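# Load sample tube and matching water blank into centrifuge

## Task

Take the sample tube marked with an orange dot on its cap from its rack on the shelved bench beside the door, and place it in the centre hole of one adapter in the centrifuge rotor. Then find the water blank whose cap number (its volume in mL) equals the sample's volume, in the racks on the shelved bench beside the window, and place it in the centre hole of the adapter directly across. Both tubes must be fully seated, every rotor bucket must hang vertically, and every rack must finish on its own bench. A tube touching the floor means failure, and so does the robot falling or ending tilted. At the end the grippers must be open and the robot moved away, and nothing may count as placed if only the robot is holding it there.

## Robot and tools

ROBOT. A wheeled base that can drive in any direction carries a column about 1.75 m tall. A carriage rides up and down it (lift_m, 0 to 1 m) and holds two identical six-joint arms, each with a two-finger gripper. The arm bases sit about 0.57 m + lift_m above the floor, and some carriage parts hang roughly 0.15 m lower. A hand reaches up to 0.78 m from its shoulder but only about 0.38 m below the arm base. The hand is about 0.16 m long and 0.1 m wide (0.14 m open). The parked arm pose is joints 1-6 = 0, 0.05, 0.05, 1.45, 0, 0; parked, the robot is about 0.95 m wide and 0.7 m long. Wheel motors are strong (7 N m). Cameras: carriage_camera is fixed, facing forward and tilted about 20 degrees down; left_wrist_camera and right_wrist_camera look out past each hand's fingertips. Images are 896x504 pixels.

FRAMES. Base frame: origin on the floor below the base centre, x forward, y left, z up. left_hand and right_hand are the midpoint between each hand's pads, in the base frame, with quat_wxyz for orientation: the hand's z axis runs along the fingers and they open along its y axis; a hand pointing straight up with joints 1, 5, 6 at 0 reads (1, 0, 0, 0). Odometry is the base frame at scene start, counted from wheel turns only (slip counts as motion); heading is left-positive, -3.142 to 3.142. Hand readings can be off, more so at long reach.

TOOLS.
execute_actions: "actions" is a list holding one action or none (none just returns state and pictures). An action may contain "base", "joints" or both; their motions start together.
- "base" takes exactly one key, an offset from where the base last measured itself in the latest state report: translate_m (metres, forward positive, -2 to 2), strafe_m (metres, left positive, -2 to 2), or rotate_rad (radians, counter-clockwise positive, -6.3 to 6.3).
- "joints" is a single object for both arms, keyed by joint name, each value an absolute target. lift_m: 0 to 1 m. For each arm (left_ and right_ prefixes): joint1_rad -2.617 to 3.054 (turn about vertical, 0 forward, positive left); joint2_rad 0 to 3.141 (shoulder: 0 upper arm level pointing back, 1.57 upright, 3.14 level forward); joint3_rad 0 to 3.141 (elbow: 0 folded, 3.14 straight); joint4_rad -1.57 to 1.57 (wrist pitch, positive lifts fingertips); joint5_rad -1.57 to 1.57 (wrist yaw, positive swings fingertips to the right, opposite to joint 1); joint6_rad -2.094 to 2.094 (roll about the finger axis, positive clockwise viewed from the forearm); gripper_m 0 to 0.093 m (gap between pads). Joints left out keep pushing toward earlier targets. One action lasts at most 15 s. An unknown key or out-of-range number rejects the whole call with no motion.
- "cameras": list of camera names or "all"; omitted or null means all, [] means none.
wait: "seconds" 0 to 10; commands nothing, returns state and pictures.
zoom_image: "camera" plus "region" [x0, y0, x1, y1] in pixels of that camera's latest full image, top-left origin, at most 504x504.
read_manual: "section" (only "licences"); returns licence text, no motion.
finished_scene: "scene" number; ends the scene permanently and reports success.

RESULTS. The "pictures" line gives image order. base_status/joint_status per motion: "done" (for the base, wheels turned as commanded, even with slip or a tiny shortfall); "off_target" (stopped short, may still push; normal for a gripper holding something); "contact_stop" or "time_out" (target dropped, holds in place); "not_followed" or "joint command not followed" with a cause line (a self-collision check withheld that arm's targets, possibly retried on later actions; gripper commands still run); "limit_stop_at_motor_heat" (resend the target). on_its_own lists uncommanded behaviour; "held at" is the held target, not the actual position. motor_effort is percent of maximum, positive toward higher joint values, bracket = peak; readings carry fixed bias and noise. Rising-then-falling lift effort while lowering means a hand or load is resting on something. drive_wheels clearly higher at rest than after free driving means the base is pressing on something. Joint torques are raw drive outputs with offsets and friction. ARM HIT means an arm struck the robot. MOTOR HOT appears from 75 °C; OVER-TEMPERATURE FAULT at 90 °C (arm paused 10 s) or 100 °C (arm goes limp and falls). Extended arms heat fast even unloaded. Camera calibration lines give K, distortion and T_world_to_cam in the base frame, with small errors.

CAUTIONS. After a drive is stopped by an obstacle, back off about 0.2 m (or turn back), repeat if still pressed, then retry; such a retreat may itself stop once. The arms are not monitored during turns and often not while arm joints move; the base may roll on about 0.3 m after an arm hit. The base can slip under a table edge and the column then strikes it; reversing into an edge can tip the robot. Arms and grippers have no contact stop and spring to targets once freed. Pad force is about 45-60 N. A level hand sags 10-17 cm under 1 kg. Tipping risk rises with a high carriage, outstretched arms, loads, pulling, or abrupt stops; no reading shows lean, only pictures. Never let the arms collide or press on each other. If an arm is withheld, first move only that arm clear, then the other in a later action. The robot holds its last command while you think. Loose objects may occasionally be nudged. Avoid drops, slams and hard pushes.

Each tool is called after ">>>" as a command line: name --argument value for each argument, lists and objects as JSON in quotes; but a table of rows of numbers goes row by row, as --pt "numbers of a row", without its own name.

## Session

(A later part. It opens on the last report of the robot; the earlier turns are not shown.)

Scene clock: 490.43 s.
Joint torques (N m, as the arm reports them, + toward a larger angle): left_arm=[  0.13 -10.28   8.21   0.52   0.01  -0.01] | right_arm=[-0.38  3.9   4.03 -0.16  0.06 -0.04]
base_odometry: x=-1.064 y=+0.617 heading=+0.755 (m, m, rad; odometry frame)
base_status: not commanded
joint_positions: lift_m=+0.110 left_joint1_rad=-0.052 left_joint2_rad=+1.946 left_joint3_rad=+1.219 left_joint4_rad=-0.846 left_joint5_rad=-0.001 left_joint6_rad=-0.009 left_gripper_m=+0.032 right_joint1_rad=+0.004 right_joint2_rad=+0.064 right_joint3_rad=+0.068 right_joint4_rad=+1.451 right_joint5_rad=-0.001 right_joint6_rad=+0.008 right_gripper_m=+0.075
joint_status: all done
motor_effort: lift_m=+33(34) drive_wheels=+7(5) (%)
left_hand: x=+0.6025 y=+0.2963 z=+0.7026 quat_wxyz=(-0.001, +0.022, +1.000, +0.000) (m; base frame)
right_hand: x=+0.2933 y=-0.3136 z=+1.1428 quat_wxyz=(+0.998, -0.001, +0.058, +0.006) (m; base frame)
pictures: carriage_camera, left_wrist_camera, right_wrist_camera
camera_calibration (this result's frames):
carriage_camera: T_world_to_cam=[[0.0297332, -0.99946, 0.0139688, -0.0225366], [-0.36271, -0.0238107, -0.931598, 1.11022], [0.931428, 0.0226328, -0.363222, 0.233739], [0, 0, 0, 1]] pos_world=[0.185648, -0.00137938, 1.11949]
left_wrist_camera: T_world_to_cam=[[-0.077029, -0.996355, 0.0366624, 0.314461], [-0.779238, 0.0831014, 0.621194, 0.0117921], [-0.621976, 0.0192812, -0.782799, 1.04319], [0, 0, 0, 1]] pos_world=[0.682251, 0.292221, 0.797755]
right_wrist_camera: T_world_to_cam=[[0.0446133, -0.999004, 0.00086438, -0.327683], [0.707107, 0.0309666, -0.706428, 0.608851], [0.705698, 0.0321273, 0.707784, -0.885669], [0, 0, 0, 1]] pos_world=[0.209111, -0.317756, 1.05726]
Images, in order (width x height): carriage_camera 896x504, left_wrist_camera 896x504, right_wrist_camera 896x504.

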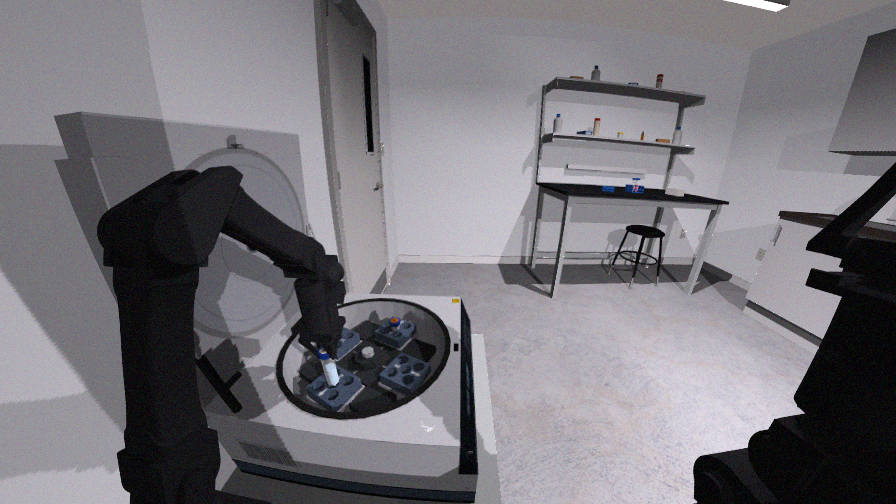

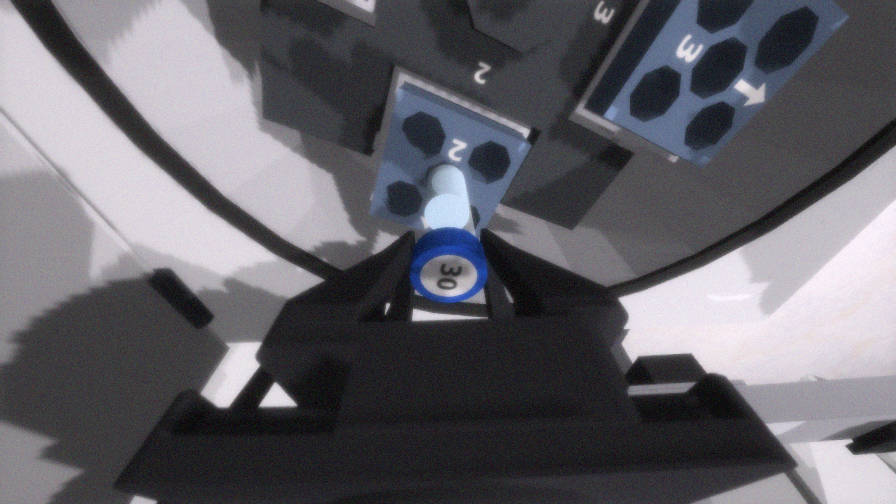

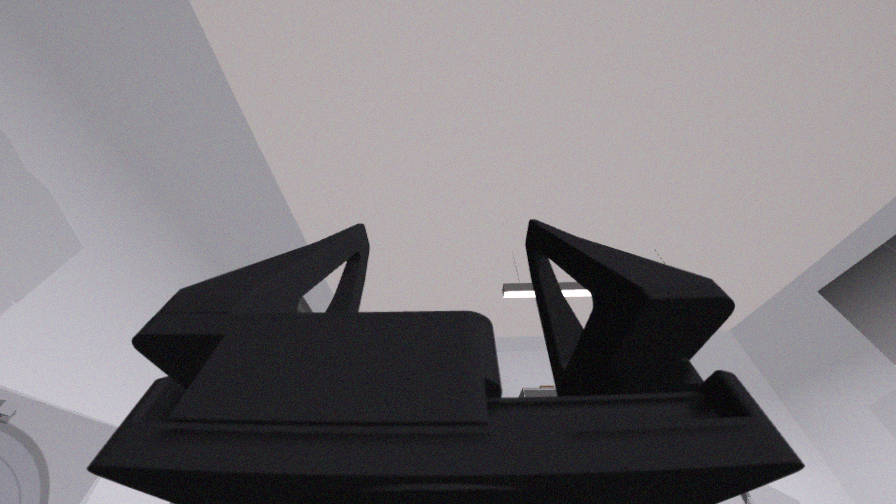

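>>> zoom_image --camera "left_wrist_camera" --region '[350, 70, 550, 310]'

>>> zoom_image --camera "carriage_camera" --region '[270, 290, 460, 430]'

Region (350, 70, 550, 310) of left_wrist_camera's 896x504 image, scaled by 2.100, with more detail than that image has.

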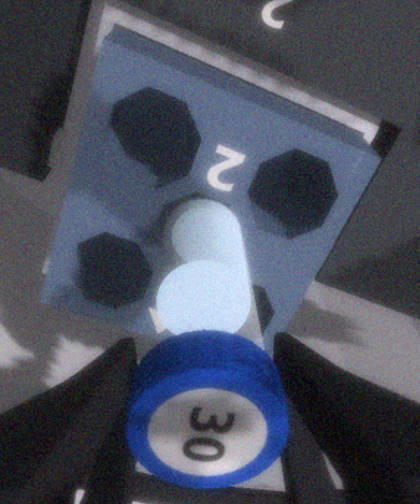

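Region (270, 290, 460, 430) of carriage_camera's 896x504 image, scaled by 2.653, with more detail than that image has; it fills the top 371 rows of this view, and the rest is white.

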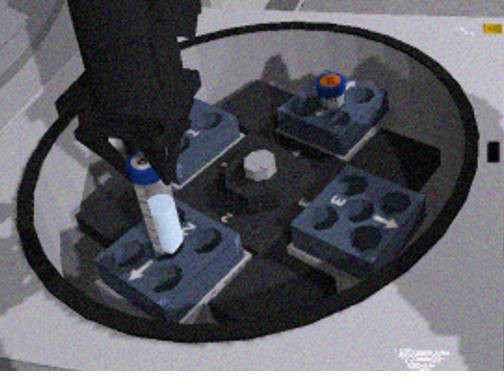

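>>> execute_actions --actions '[{"base": {"translate_m": -0.004}}]' --cameras '["left_wrist_camera", "carriage_camera"]'

>>> execute_actions --actions '[{"joints": {"lift_m": 0.09}}]' --cameras '["left_wrist_camera", "carriage_camera"]'

Scene clock: 495.33 s.
Joint torques (N m, as the arm reports them, + toward a larger angle): left_arm=[  0.1  -10.21   8.24   0.51  -0.01  -0.01] | right_arm=[-0.43  3.66  3.91 -0.17  0.06 -0.05]
base_odometry: x=-1.067 y=+0.614 heading=+0.755 (m, m, rad; odometry frame)
base_status: done
joint_positions: lift_m=+0.110 left_joint1_rad=-0.052 left_joint2_rad=+1.946 left_joint3_rad=+1.219 left_joint4_rad=-0.846 left_joint5_rad=-0.001 left_joint6_rad=-0.009 left_gripper_m=+0.032 right_joint1_rad=+0.004 right_joint2_rad=+0.064 right_joint3_rad=+0.068 right_joint4_rad=+1.451 right_joint5_rad=-0.001 right_joint6_rad=+0.008 right_gripper_m=+0.075
joint_status: not commanded
motor_effort: lift_m=+32(33) drive_wheels=+5(5) (%)
left_hand: x=+0.6025 y=+0.2963 z=+0.7026 quat_wxyz=(-0.001, +0.022, +1.000, +0.000) (m; base frame)
right_hand: x=+0.2934 y=-0.3136 z=+1.1428 quat_wxyz=(+0.998, -0.001, +0.058, +0.006) (m; base frame)
pictures: carriage_camera, left_wrist_camera
camera_calibration (this result's frames):
carriage_camera: T_world_to_cam=[[0.0297332, -0.99946, 0.0139688, -0.0225366], [-0.36271, -0.0238107, -0.931598, 1.11022], [0.931428, 0.0226328, -0.363222, 0.233739], [0, 0, 0, 1]] pos_world=[0.185648, -0.00137938, 1.11949]
left_wrist_camera: T_world_to_cam=[[-0.077029, -0.996355, 0.0366624, 0.314461], [-0.779238, 0.0831014, 0.621194, 0.011792], [-0.621976, 0.0192812, -0.782799, 1.04319], [0, 0, 0, 1]] pos_world=[0.682251, 0.292221, 0.797755]
Images, in order (width x height): carriage_camera 896x504, left_wrist_camera 896x504.

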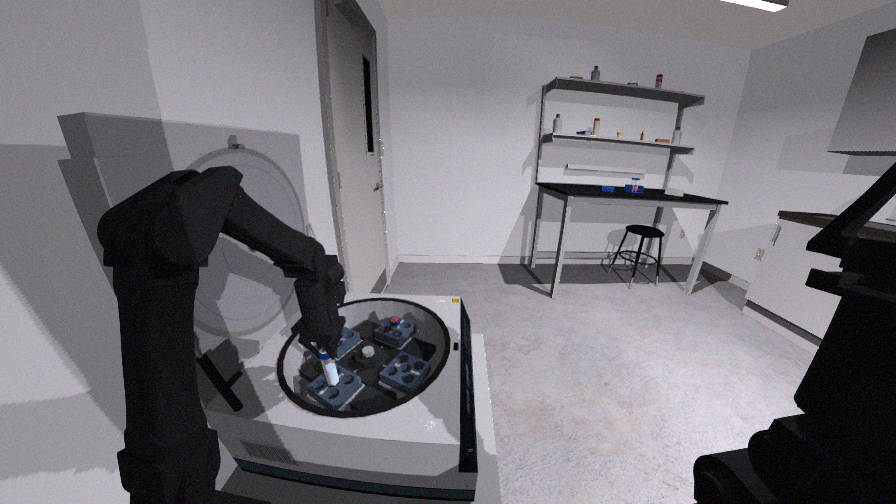

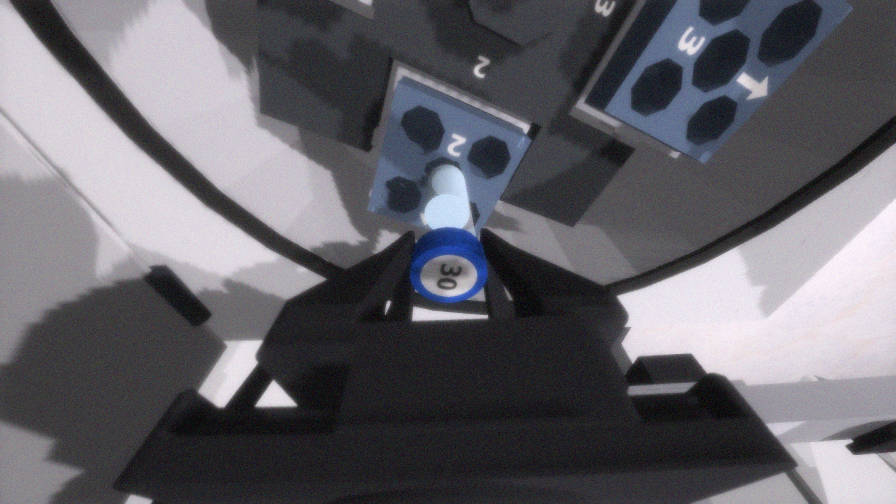

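Scene clock: 496.10 s.
Joint torques (N m, as the arm reports them, + toward a larger angle): left_arm=[  0.11 -10.29   8.18   0.49   0.03  -0.01] | right_arm=[-0.49  3.97  4.12 -0.18  0.06 -0.02]
base_odometry: x=-1.067 y=+0.614 heading=+0.755 (m, m, rad; odometry frame)
base_status: not commanded
joint_positions: lift_m=+0.090 left_joint1_rad=-0.052 left_joint2_rad=+1.946 left_joint3_rad=+1.219 left_joint4_rad=-0.845 left_joint5_rad=-0.003 left_joint6_rad=-0.009 left_gripper_m=+0.032 right_joint1_rad=+0.004 right_joint2_rad=+0.064 right_joint3_rad=+0.068 right_joint4_rad=+1.450 right_joint5_rad=-0.001 right_joint6_rad=+0.008 right_gripper_m=+0.075
joint_status: all done
motor_effort: lift_m=+33(34) drive_wheels=+3(8) (%)
left_hand: x=+0.6028 y=+0.2967 z=+0.6825 quat_wxyz=(+0.000, +0.022, +1.000, +0.002) (m; base frame)
right_hand: x=+0.2935 y=-0.3136 z=+1.1227 quat_wxyz=(+0.998, -0.001, +0.058, +0.006) (m; base frame)
pictures: carriage_camera, left_wrist_camera
camera_calibration (this result's frames):
carriage_camera: T_world_to_cam=[[0.0297332, -0.99946, 0.0139688, -0.0222568], [-0.36271, -0.0238107, -0.931598, 1.09157], [0.931428, 0.0226328, -0.363222, 0.226466], [0, 0, 0, 1]] pos_world=[0.185648, -0.00137938, 1.09947]
left_wrist_camera: T_world_to_cam=[[-0.0770635, -0.996447, 0.0339757, 0.317546], [-0.779798, 0.0814724, 0.620707, 0.0256256], [-0.62127, 0.0213396, -0.783306, 1.02688], [0, 0, 0, 1]] pos_world=[0.682426, 0.292417, 0.77767]
Images, in order (width x height): carriage_camera 896x504, left_wrist_camera 896x504.

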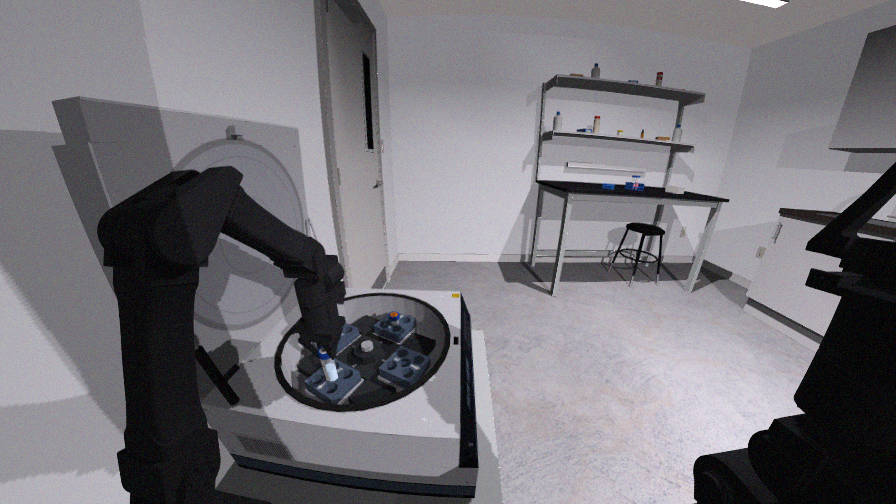

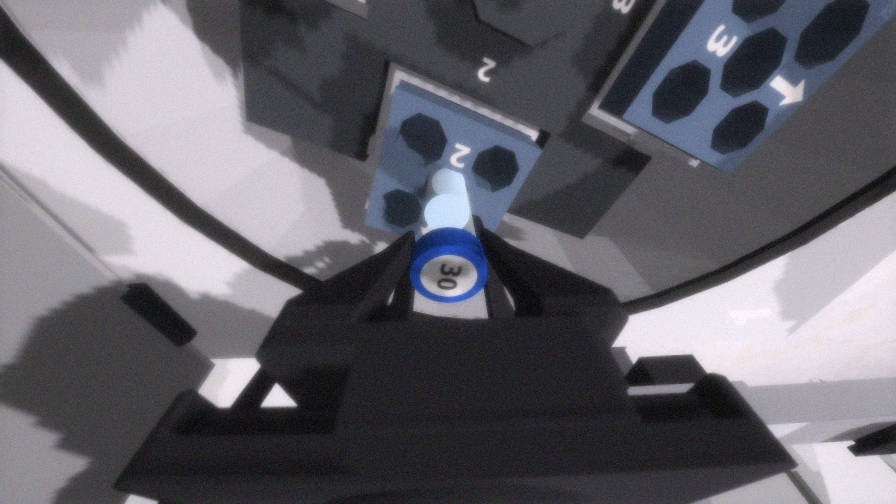

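>>> execute_actions --actions '[{"joints": {"lift_m": 0.045}}]' --cameras '["left_wrist_camera", "carriage_camera"]'

Scene clock: 497.87 s.
Joint torques (N m, as the arm reports them, + toward a larger angle): left_arm=[  0.07 -10.18   8.17   0.51   0.04   0.  ] | right_arm=[-0.45  3.81  3.96 -0.14  0.08 -0.03]
base_odometry: x=-1.067 y=+0.614 heading=+0.755 (m, m, rad; odometry frame)
base_status: not commanded
joint_positions: lift_m=+0.045 left_joint1_rad=-0.052 left_joint2_rad=+1.946 left_joint3_rad=+1.219 left_joint4_rad=-0.845 left_joint5_rad=-0.004 left_joint6_rad=-0.009 left_gripper_m=+0.032 right_joint1_rad=+0.004 right_joint2_rad=+0.064 right_joint3_rad=+0.068 right_joint4_rad=+1.450 right_joint5_rad=-0.001 right_joint6_rad=+0.008 right_gripper_m=+0.075
joint_status: all done
motor_effort: lift_m=+35(35) drive_wheels=+7(5) (%)
left_hand: x=+0.6028 y=+0.2968 z=+0.6375 quat_wxyz=(+0.000, +0.022, +1.000, +0.002) (m; base frame)
right_hand: x=+0.2935 y=-0.3136 z=+1.0777 quat_wxyz=(+0.998, -0.001, +0.058, +0.006) (m; base frame)
pictures: carriage_camera, left_wrist_camera
camera_calibration (this result's frames):
carriage_camera: T_world_to_cam=[[0.0297332, -0.99946, 0.0139688, -0.0216282], [-0.36271, -0.0238107, -0.931598, 1.04964], [0.931428, 0.0226328, -0.363222, 0.210119], [0, 0, 0, 1]] pos_world=[0.185648, -0.00137938, 1.05447]
left_wrist_camera: T_world_to_cam=[[-0.0770644, -0.99646, 0.0335946, 0.319388], [-0.779811, 0.0812362, 0.620722, 0.0536242], [-0.621254, 0.0216382, -0.783311, 0.991538], [0, 0, 0, 1]] pos_world=[0.682427, 0.292446, 0.732667]
Images, in order (width x height): carriage_camera 896x504, left_wrist_camera 896x504.

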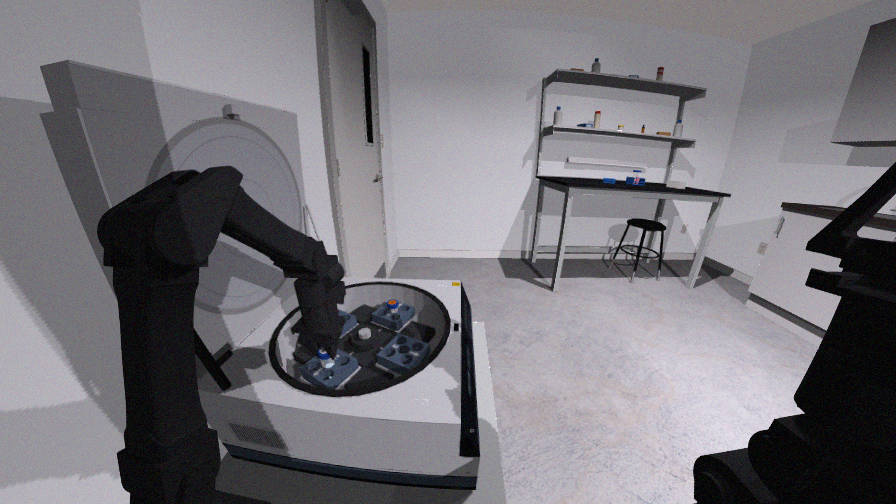

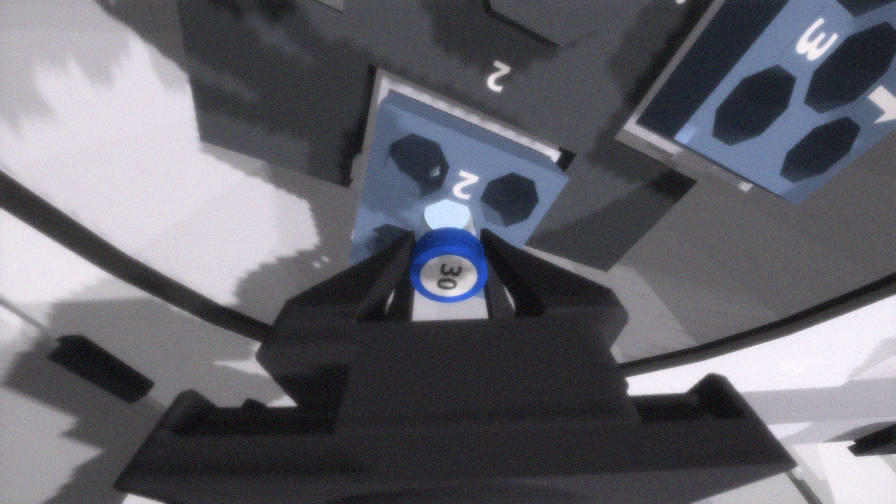

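>>> execute_actions --actions '[{"joints": {"lift_m": 0.032}}]' --cameras '["left_wrist_camera"]'

Scene clock: 499.67 s.
Joint torques (N m, as the arm reports them, + toward a larger angle): left_arm=[  0.08 -10.21   8.22   0.53   0.01  -0.02] | right_arm=[-0.46  3.82  4.04 -0.16  0.05 -0.03]
base_odometry: x=-1.067 y=+0.614 heading=+0.755 (m, m, rad; odometry frame)
base_status: not commanded
joint_positions: lift_m=+0.032 left_joint1_rad=-0.052 left_joint2_rad=+1.945 left_joint3_rad=+1.219 left_joint4_rad=-0.845 left_joint5_rad=-0.004 left_joint6_rad=-0.009 left_gripper_m=+0.032 right_joint1_rad=+0.004 right_joint2_rad=+0.064 right_joint3_rad=+0.068 right_joint4_rad=+1.450 right_joint5_rad=-0.001 right_joint6_rad=+0.008 right_gripper_m=+0.075
joint_status: all done
motor_effort: lift_m=+34(34) drive_wheels=+2(4) (%)
left_hand: x=+0.6029 y=+0.2968 z=+0.6247 quat_wxyz=(+0.000, +0.022, +1.000, +0.002) (m; base frame)
right_hand: x=+0.2935 y=-0.3136 z=+1.0647 quat_wxyz=(+0.998, -0.001, +0.058, +0.006) (m; base frame)
pictures: left_wrist_camera
camera_calibration (this result's frames):
left_wrist_camera: T_world_to_cam=[[-0.07709, -0.996459, 0.0335757, 0.319846], [-0.780283, 0.081261, 0.620125, 0.062266], [-0.620657, 0.0216068, -0.783785, 0.981545], [0, 0, 0, 1]] pos_world=[0.682445, 0.292445, 0.719968]
Images, in order (width x height): left_wrist_camera 896x504.

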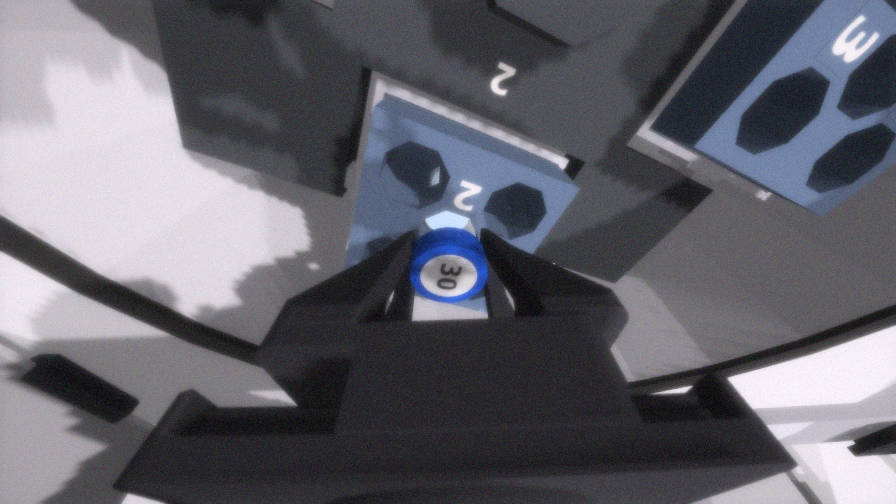

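>>> execute_actions --actions '[{"joints": {"lift_m": 0.027}}]' --cameras '["left_wrist_camera"]'

Scene clock: 502.13 s.
Joint torques (N m, as the arm reports them, + toward a larger angle): left_arm=[ 0.08 -9.76  7.74  0.63  0.03 -0.02] | right_arm=[-0.43  3.93  3.97 -0.16  0.05 -0.04]
base_odometry: x=-1.067 y=+0.614 heading=+0.755 (m, m, rad; odometry frame)
base_status: not commanded
joint_positions: lift_m=+0.027 left_joint1_rad=-0.052 left_joint2_rad=+1.938 left_joint3_rad=+1.226 left_joint4_rad=-0.855 left_joint5_rad=-0.004 left_joint6_rad=-0.009 left_gripper_m=+0.032 right_joint1_rad=+0.004 right_joint2_rad=+0.064 right_joint3_rad=+0.068 right_joint4_rad=+1.450 right_joint5_rad=-0.001 right_joint6_rad=+0.008 right_gripper_m=+0.075
joint_status: all done
motor_effort: lift_m=+31(32) drive_wheels=+6(5) (%)
left_hand: x=+0.6038 y=+0.2967 z=+0.6239 quat_wxyz=(+0.002, +0.021, +1.000, +0.002) (m; base frame)
right_hand: x=+0.2935 y=-0.3136 z=+1.0599 quat_wxyz=(+0.998, -0.001, +0.058, +0.006) (m; base frame)
pictures: left_wrist_camera
camera_calibration (this result's frames):
left_wrist_camera: T_world_to_cam=[[-0.0772305, -0.996451, 0.0334717, 0.320045], [-0.782875, 0.0813971, 0.616831, 0.0671093], [-0.617367, 0.0214341, -0.786383, 0.981135], [0, 0, 0, 1]] pos_world=[0.682976, 0.292417, 0.71944]
Images, in order (width x height): left_wrist_camera 896x504.

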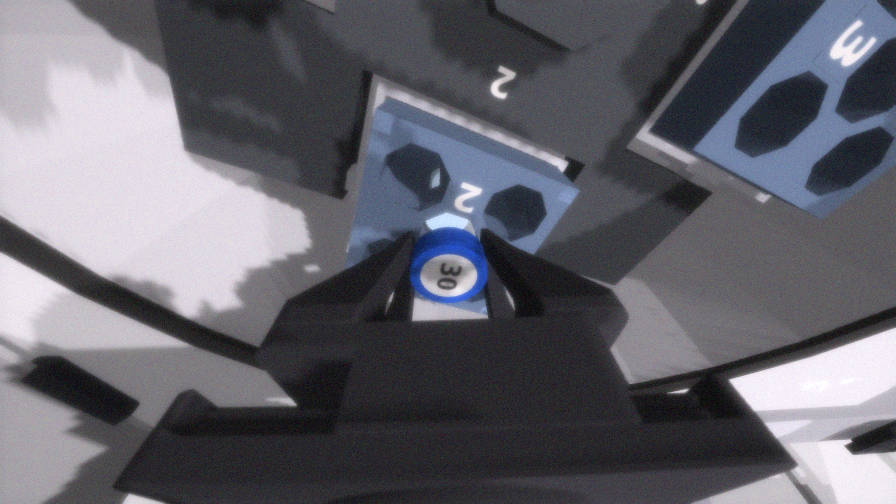

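>>> execute_actions --actions '[{"joints": {"left_gripper_m": 0.06}}]' --cameras '["left_wrist_camera"]'

>>> execute_actions --actions '[{"joints": {"lift_m": 0.2}}]' --cameras '["left_wrist_camera", "carriage_camera"]'

Scene clock: 505.77 s.
Joint torques (N m, as the arm reports them, + toward a larger angle): left_arm=[ 0.08 -9.64  7.78  0.61  0.04 -0.02] | right_arm=[-0.39  3.81  4.01 -0.16  0.05 -0.04]
base_odometry: x=-1.067 y=+0.614 heading=+0.755 (m, m, rad; odometry frame)
base_status: not commanded
joint_positions: lift_m=+0.027 left_joint1_rad=-0.052 left_joint2_rad=+1.938 left_joint3_rad=+1.226 left_joint4_rad=-0.852 left_joint5_rad=-0.004 left_joint6_rad=-0.009 left_gripper_m=+0.060 right_joint1_rad=+0.004 right_joint2_rad=+0.064 right_joint3_rad=+0.068 right_joint4_rad=+1.450 right_joint5_rad=-0.001 right_joint6_rad=+0.008 right_gripper_m=+0.075
joint_status: all done
motor_effort: lift_m=+31(30) drive_wheels=+3(5) (%)
left_hand: x=+0.6045 y=+0.2967 z=+0.6239 quat_wxyz=(+0.004, +0.021, +1.000, +0.002) (m; base frame)
right_hand: x=+0.2935 y=-0.3136 z=+1.0599 quat_wxyz=(+0.998, -0.001, +0.058, +0.006) (m; base frame)
pictures: left_wrist_camera
camera_calibration (this result's frames):
left_wrist_camera: T_world_to_cam=[[-0.0773197, -0.996447, 0.0334052, 0.320156], [-0.784517, 0.0814833, 0.61473, 0.0699015], [-0.615268, 0.0213238, -0.78803, 0.981334], [0, 0, 0, 1]] pos_world=[0.683376, 0.292396, 0.719655]
Images, in order (width x height): left_wrist_camera 896x504.

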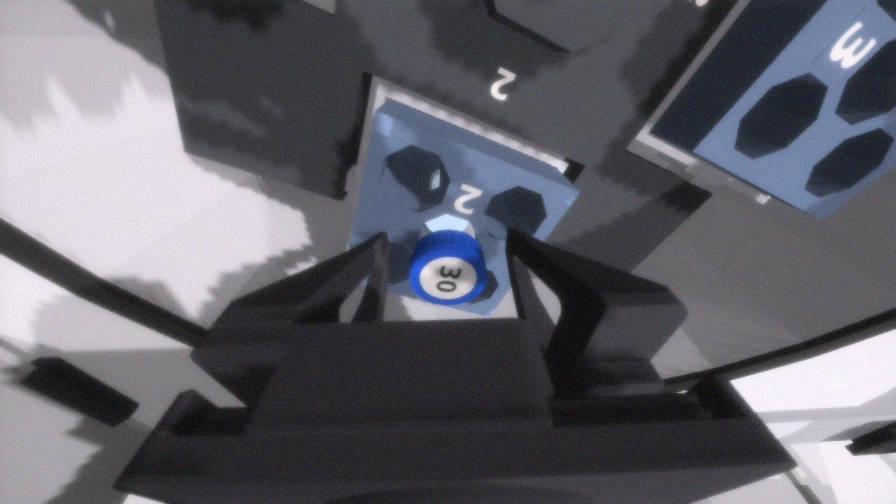

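Scene clock: 507.00 s.
Joint torques (N m, as the arm reports them, + toward a larger angle): left_arm=[  0.08 -10.01   7.7    0.56   0.03  -0.02] | right_arm=[-0.53  3.82  4.05 -0.16  0.08 -0.05]
base_odometry: x=-1.067 y=+0.614 heading=+0.755 (m, m, rad; odometry frame)
base_status: not commanded
joint_positions: lift_m=+0.200 left_joint1_rad=-0.052 left_joint2_rad=+1.941 left_joint3_rad=+1.226 left_joint4_rad=-0.847 left_joint5_rad=-0.004 left_joint6_rad=-0.009 left_gripper_m=+0.060 right_joint1_rad=+0.004 right_joint2_rad=+0.064 right_joint3_rad=+0.068 right_joint4_rad=+1.450 right_joint5_rad=-0.001 right_joint6_rad=+0.008 right_gripper_m=+0.075
joint_status: all done
motor_effort: lift_m=+40(48) drive_wheels=+5(2) (%)
left_hand: x=+0.6054 y=+0.2966 z=+0.7954 quat_wxyz=(+0.005, +0.021, +1.000, +0.002) (m; base frame)
right_hand: x=+0.2935 y=-0.3136 z=+1.2323 quat_wxyz=(+0.998, -0.001, +0.058, +0.006) (m; base frame)
pictures: carriage_camera, left_wrist_camera
camera_calibration (this result's frames):
carriage_camera: T_world_to_cam=[[0.0297332, -0.99946, 0.0139688, -0.0237876], [-0.36271, -0.0238107, -0.931598, 1.19365], [0.931428, 0.0226328, -0.363222, 0.266268], [0, 0, 0, 1]] pos_world=[0.185648, -0.00137938, 1.20905]
left_wrist_camera: T_world_to_cam=[[-0.077396, -0.996443, 0.0333479, 0.314538], [-0.78592, 0.081557, 0.612926, -0.0325674], [-0.613465, 0.0212292, -0.789437, 1.11713], [0, 0, 0, 1]] pos_world=[0.68407, 0.29236, 0.891377]
Images, in order (width x height): carriage_camera 896x504, left_wrist_camera 896x504.

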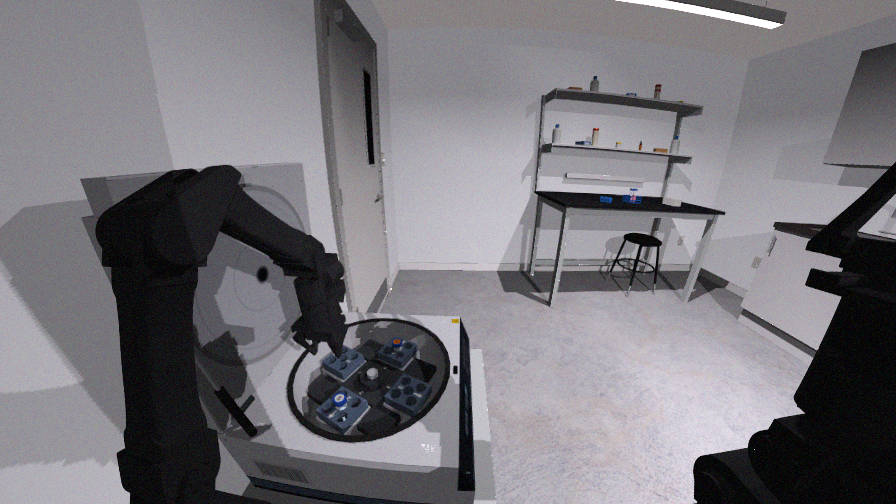

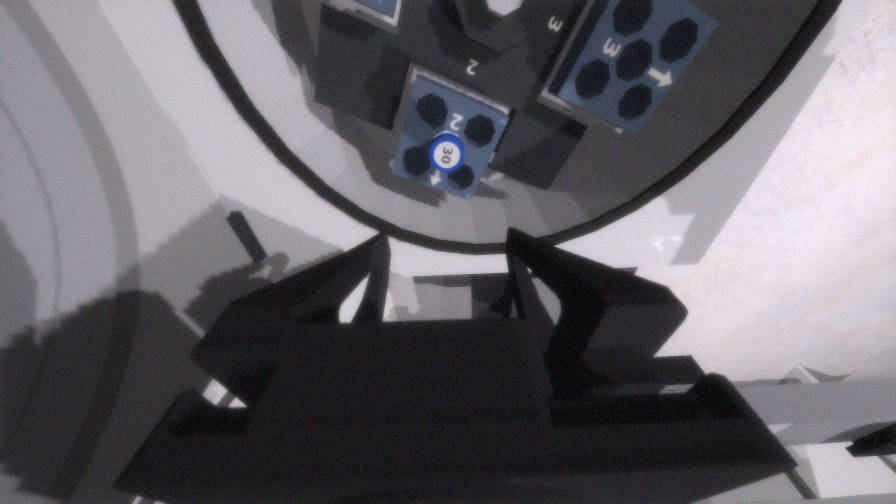

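>>> zoom_image --camera "carriage_camera" --region '[285, 320, 455, 445]'

Region (285, 320, 455, 445) of carriage_camera's 896x504 image, scaled by 2.965, with more detail than that image has; it fills the top 371 rows of this view, and the rest is white.

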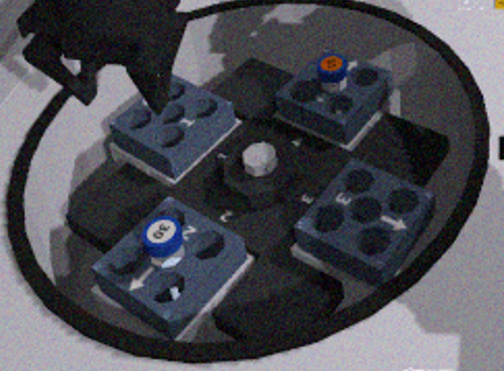

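>>> execute_actions --actions '[{"joints": {"lift_m": 0.055, "left_gripper_m": 0.0}}]' --cameras '["left_wrist_camera"]'

>>> execute_actions --actions '[{"joints": {"lift_m": 0.032}}]' --cameras '["left_wrist_camera", "carriage_camera"]'

Scene clock: 524.93 s.
Joint torques (N m, as the arm reports them, + toward a larger angle): left_arm=[ 0.1  -9.85  7.79  0.53  0.02 -0.02] | right_arm=[-0.5   3.9   3.95 -0.2   0.05 -0.04]
base_odometry: x=-1.067 y=+0.614 heading=+0.755 (m, m, rad; odometry frame)
base_status: not commanded
joint_positions: lift_m=+0.055 left_joint1_rad=-0.052 left_joint2_rad=+1.940 left_joint3_rad=+1.226 left_joint4_rad=-0.846 left_joint5_rad=-0.004 left_joint6_rad=-0.009 left_gripper_m=+0.001 right_joint1_rad=+0.004 right_joint2_rad=+0.064 right_joint3_rad=+0.068 right_joint4_rad=+1.450 right_joint5_rad=-0.001 right_joint6_rad=+0.008 right_gripper_m=+0.075
joint_status: all done
motor_effort: lift_m=+33(35) drive_wheels=+2(3) (%)
left_hand: x=+0.6057 y=+0.2966 z=+0.6509 quat_wxyz=(+0.005, +0.021, +1.000, +0.002) (m; base frame)
right_hand: x=+0.2935 y=-0.3136 z=+1.0877 quat_wxyz=(+0.998, -0.001, +0.058, +0.006) (m; base frame)
pictures: left_wrist_camera
camera_calibration (this result's frames):
left_wrist_camera: T_world_to_cam=[[-0.0774467, -0.99644, 0.0333097, 0.319419], [-0.786853, 0.081606, 0.611721, 0.0575768], [-0.612261, 0.0211659, -0.790372, 1.00318], [0, 0, 0, 1]] pos_world=[0.684248, 0.29235, 0.747021]
Images, in order (width x height): left_wrist_camera 896x504.

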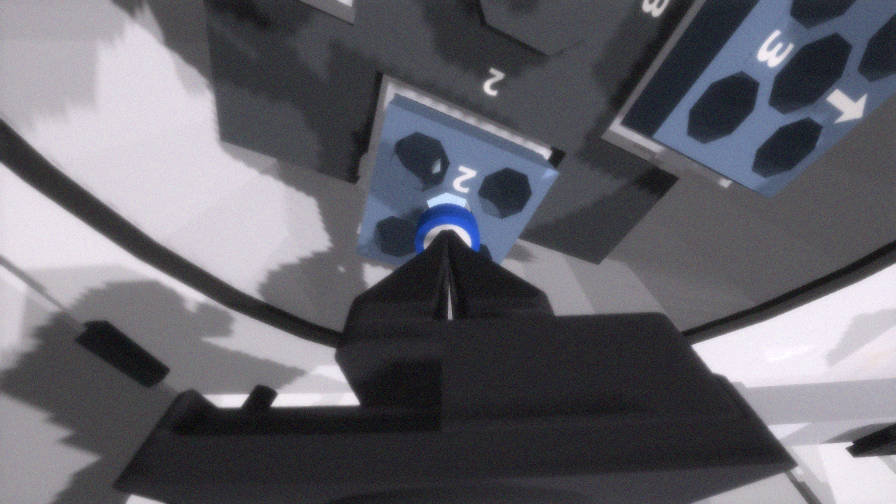

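Scene clock: 525.67 s.
Joint torques (N m, as the arm reports them, + toward a larger angle): left_arm=[ 0.15 -7.44  6.03  0.5  -0.01 -0.02] | right_arm=[-0.47  3.76  3.96 -0.14  0.06 -0.04]
base_odometry: x=-1.067 y=+0.614 heading=+0.755 (m, m, rad; odometry frame)
base_status: not commanded
joint_positions: lift_m=+0.032 left_joint1_rad=-0.053 left_joint2_rad=+1.907 left_joint3_rad=+1.252 left_joint4_rad=-0.824 left_joint5_rad=+0.000 left_joint6_rad=-0.009 left_gripper_m=+0.001 right_joint1_rad=+0.004 right_joint2_rad=+0.064 right_joint3_rad=+0.068 right_joint4_rad=+1.450 right_joint5_rad=-0.001 right_joint6_rad=+0.008 right_gripper_m=+0.075
joint_status: all done
motor_effort: lift_m=+31(30) drive_wheels=+2(3) (%)
left_hand: x=+0.6237 y=+0.2947 z=+0.6456 quat_wxyz=(+0.046, +0.022, +0.999, -0.001) (m; base frame)
right_hand: x=+0.2935 y=-0.3136 z=+1.0649 quat_wxyz=(+0.998, -0.001, +0.058, +0.006) (m; base frame)
pictures: carriage_camera, left_wrist_camera
camera_calibration (this result's frames):
carriage_camera: T_world_to_cam=[[0.0297332, -0.99946, 0.0139688, -0.0214497], [-0.36271, -0.0238107, -0.931598, 1.03774], [0.931428, 0.0226328, -0.363222, 0.205478], [0, 0, 0, 1]] pos_world=[0.185648, -0.00137938, 1.04169]
left_wrist_camera: T_world_to_cam=[[-0.0811535, -0.996088, 0.0349695, 0.320259], [-0.83342, 0.0870598, 0.54574, 0.145227], [-0.54665, 0.0151445, -0.837224, 1.0011], [0, 0, 0, 1]] pos_world=[0.694278, 0.291202, 0.747692]
Images, in order (width x height): carriage_camera 896x504, left_wrist_camera 896x504.

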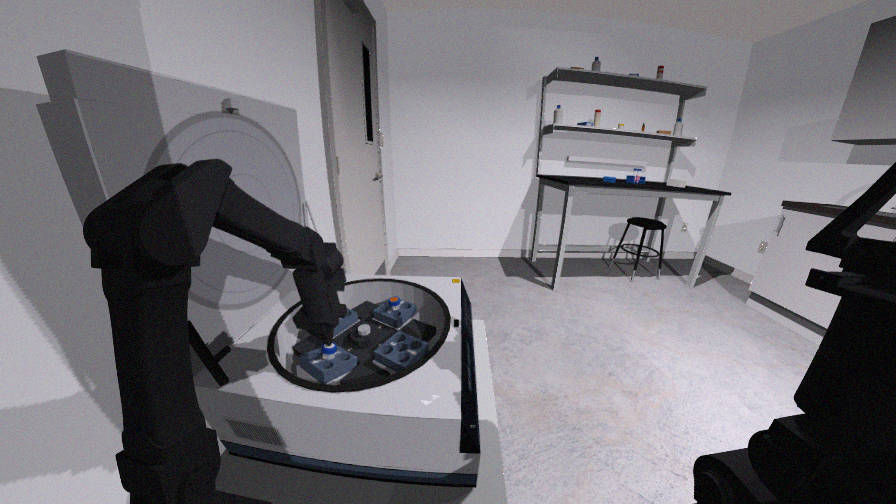

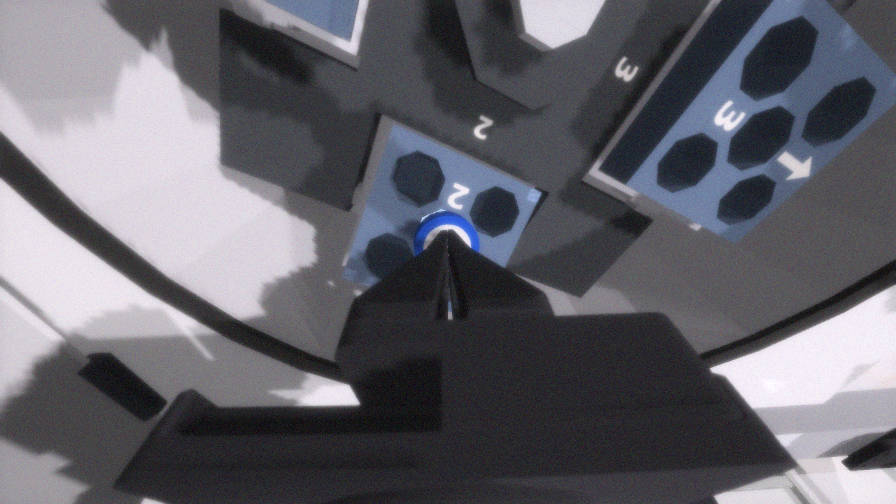

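>>> execute_actions --actions '[{"joints": {"lift_m": 0.2}}]' --cameras '["left_wrist_camera", "carriage_camera"]'

Scene clock: 528.70 s.
Joint torques (N m, as the arm reports them, + toward a larger angle): left_arm=[  0.17 -10.15   5.79   0.5   -0.02  -0.01] | right_arm=[-0.46  3.95  3.93 -0.15  0.05 -0.03]
base_odometry: x=-1.067 y=+0.614 heading=+0.755 (m, m, rad; odometry frame)
base_status: not commanded
joint_positions: lift_m=+0.200 left_joint1_rad=-0.053 left_joint2_rad=+1.941 left_joint3_rad=+1.252 left_joint4_rad=-0.839 left_joint5_rad=+0.000 left_joint6_rad=-0.009 left_gripper_m=+0.001 right_joint1_rad=+0.004 right_joint2_rad=+0.064 right_joint3_rad=+0.068 right_joint4_rad=+1.450 right_joint5_rad=-0.001 right_joint6_rad=+0.008 right_gripper_m=+0.075
joint_status: all done
motor_effort: lift_m=+39(48) drive_wheels=+6(3) (%)
left_hand: x=+0.6165 y=+0.2951 z=+0.8013 quat_wxyz=(+0.021, +0.022, +1.000, -0.001) (m; base frame)
right_hand: x=+0.2935 y=-0.3136 z=+1.2323 quat_wxyz=(+0.998, -0.001, +0.058, +0.006) (m; base frame)
pictures: carriage_camera, left_wrist_camera
camera_calibration (this result's frames):
carriage_camera: T_world_to_cam=[[0.0297332, -0.99946, 0.0139688, -0.0237881], [-0.36271, -0.0238107, -0.931598, 1.19369], [0.931428, 0.0226328, -0.363222, 0.266281], [0, 0, 0, 1]] pos_world=[0.185648, -0.00137938, 1.20909]
left_wrist_camera: T_world_to_cam=[[-0.0794019, -0.996181, 0.0363066, 0.312487], [-0.805601, 0.0855776, 0.586246, 0.00501843], [-0.587114, 0.0173004, -0.809319, 1.12945], [0, 0, 0, 1]] pos_world=[0.691971, 0.291324, 0.899799]
Images, in order (width x height): carriage_camera 896x504, left_wrist_camera 896x504.

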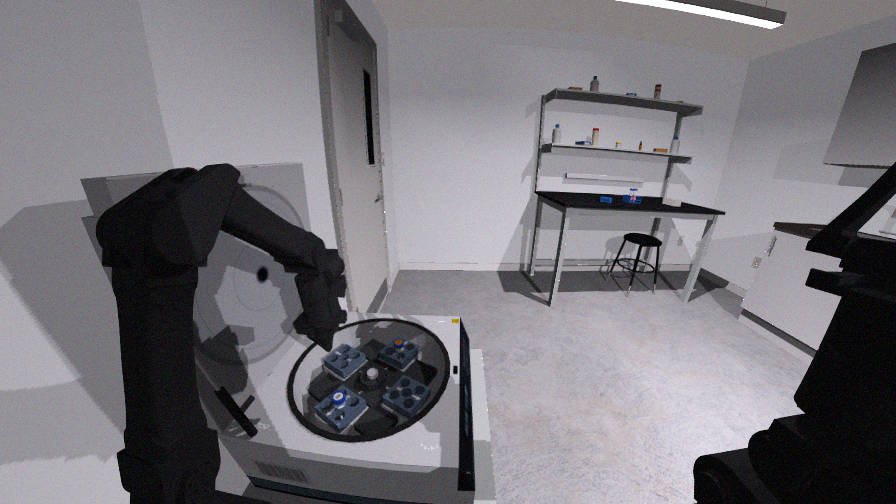

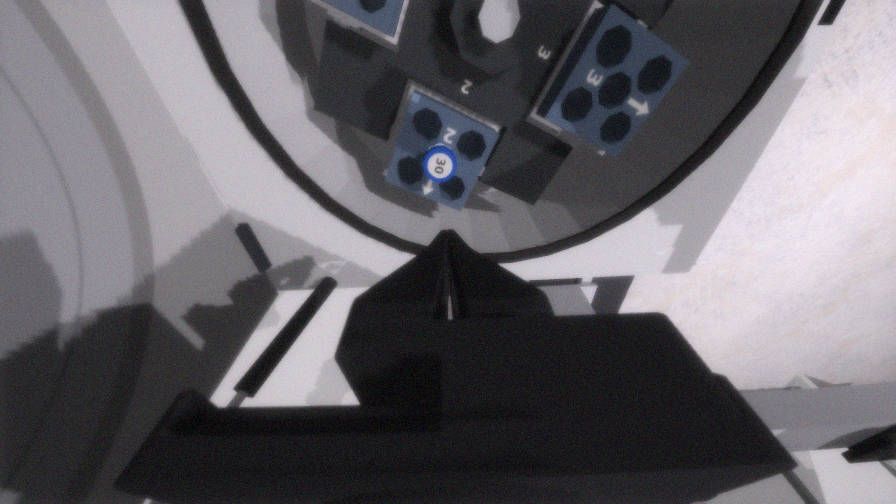

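>>> zoom_image --camera "left_wrist_camera" --region '[300, 0, 700, 230]'

>>> zoom_image --camera "carriage_camera" --region '[285, 320, 455, 445]'

Region (300, 0, 700, 230) of left_wrist_camera's 896x504 image, scaled by 1.260, with more detail than that image has; it fills the top 290 rows of this view, and the rest is white.

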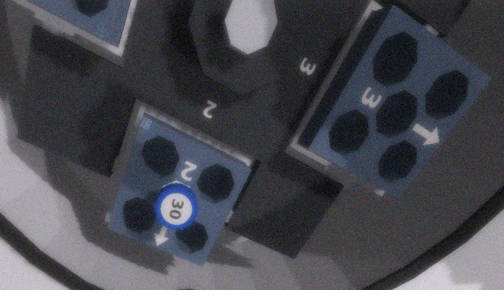

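Region (285, 320, 455, 445) of carriage_camera's 896x504 image, scaled by 2.965, with more detail than that image has; it fills the top 371 rows of this view, and the rest is white.

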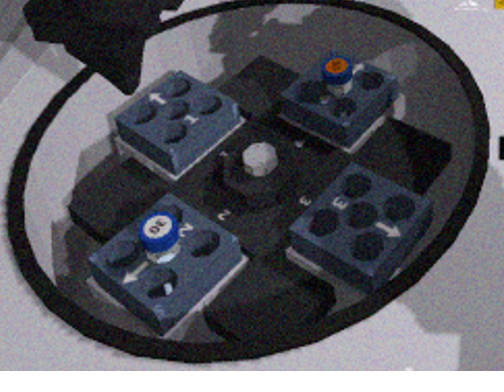

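>>> execute_actions --actions '[]' --cameras '["left_wrist_camera", "carriage_camera"]'

>>> zoom_image --camera "left_wrist_camera" --region '[350, 60, 550, 230]'

Scene clock: 533.53 s.
Joint torques (N m, as the arm reports them, + toward a larger angle): left_arm=[  0.15 -10.1    5.87   0.55  -0.02  -0.02] | right_arm=[-0.47  3.81  4.05 -0.18  0.05 -0.03]
base_odometry: x=-1.067 y=+0.614 heading=+0.755 (m, m, rad; odometry frame)
base_status: not commanded
joint_positions: lift_m=+0.200 left_joint1_rad=-0.053 left_joint2_rad=+1.941 left_joint3_rad=+1.252 left_joint4_rad=-0.839 left_joint5_rad=+0.000 left_joint6_rad=-0.009 left_gripper_m=+0.001 right_joint1_rad=+0.004 right_joint2_rad=+0.064 right_joint3_rad=+0.068 right_joint4_rad=+1.450 right_joint5_rad=-0.001 right_joint6_rad=+0.008 right_gripper_m=+0.075
joint_status: all done
motor_effort: lift_m=+40(48) drive_wheels=+6(3) (%)
left_hand: x=+0.6165 y=+0.2951 z=+0.8013 quat_wxyz=(+0.021, +0.022, +1.000, -0.001) (m; base frame)
right_hand: x=+0.2935 y=-0.3136 z=+1.2323 quat_wxyz=(+0.998, -0.001, +0.058, +0.006) (m; base frame)
pictures: carriage_camera, left_wrist_camera
camera_calibration (this result's frames):
carriage_camera: T_world_to_cam=[[0.0297332, -0.99946, 0.0139688, -0.0237881], [-0.36271, -0.0238107, -0.931598, 1.19369], [0.931428, 0.0226328, -0.363222, 0.266281], [0, 0, 0, 1]] pos_world=[0.185648, -0.00137938, 1.20909]
left_wrist_camera: T_world_to_cam=[[-0.0794019, -0.996181, 0.0363066, 0.312487], [-0.805601, 0.0855776, 0.586246, 0.00501843], [-0.587114, 0.0173004, -0.809319, 1.12945], [0, 0, 0, 1]] pos_world=[0.691971, 0.291324, 0.899799]
Images, in order (width x height): carriage_camera 896x504, left_wrist_camera 896x504.

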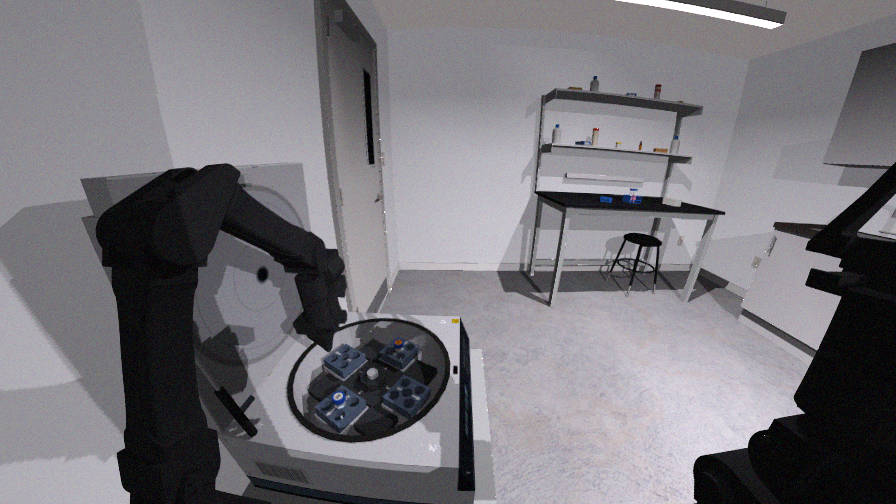

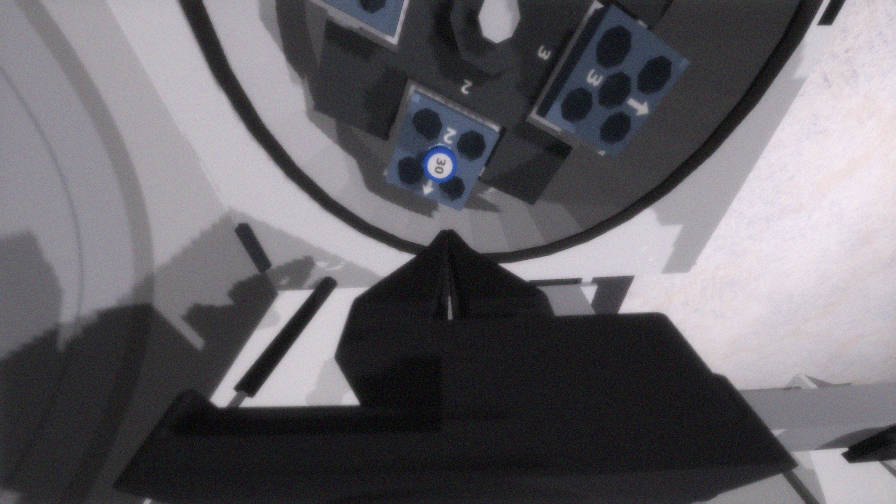

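Region (350, 60, 550, 230) of left_wrist_camera's 896x504 image, scaled by 2.520, with more detail than that image has; it fills the top 428 rows of this view, and the rest is white.

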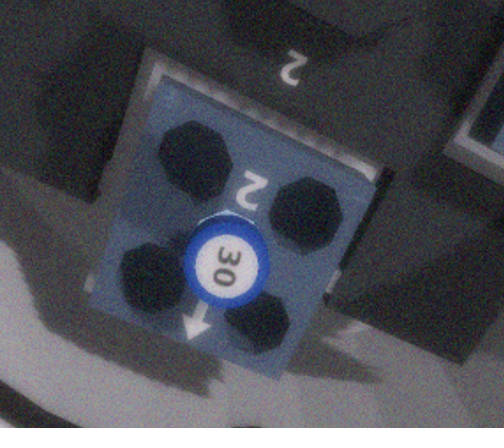

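>>> zoom_image --camera "carriage_camera" --region '[305, 375, 385, 440]'

Region (305, 375, 385, 440) of carriage_camera's 896x504 image, scaled by 6.300, with more detail than that image has; it fills the top 410 rows of this view, and the rest is white.

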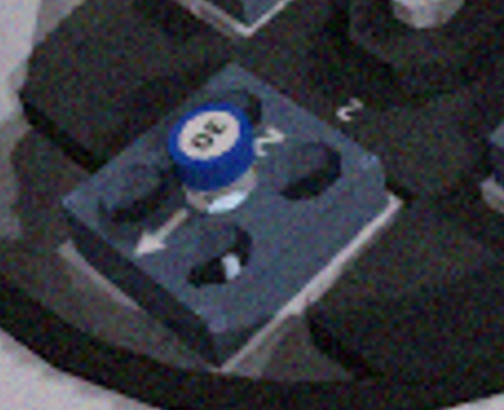

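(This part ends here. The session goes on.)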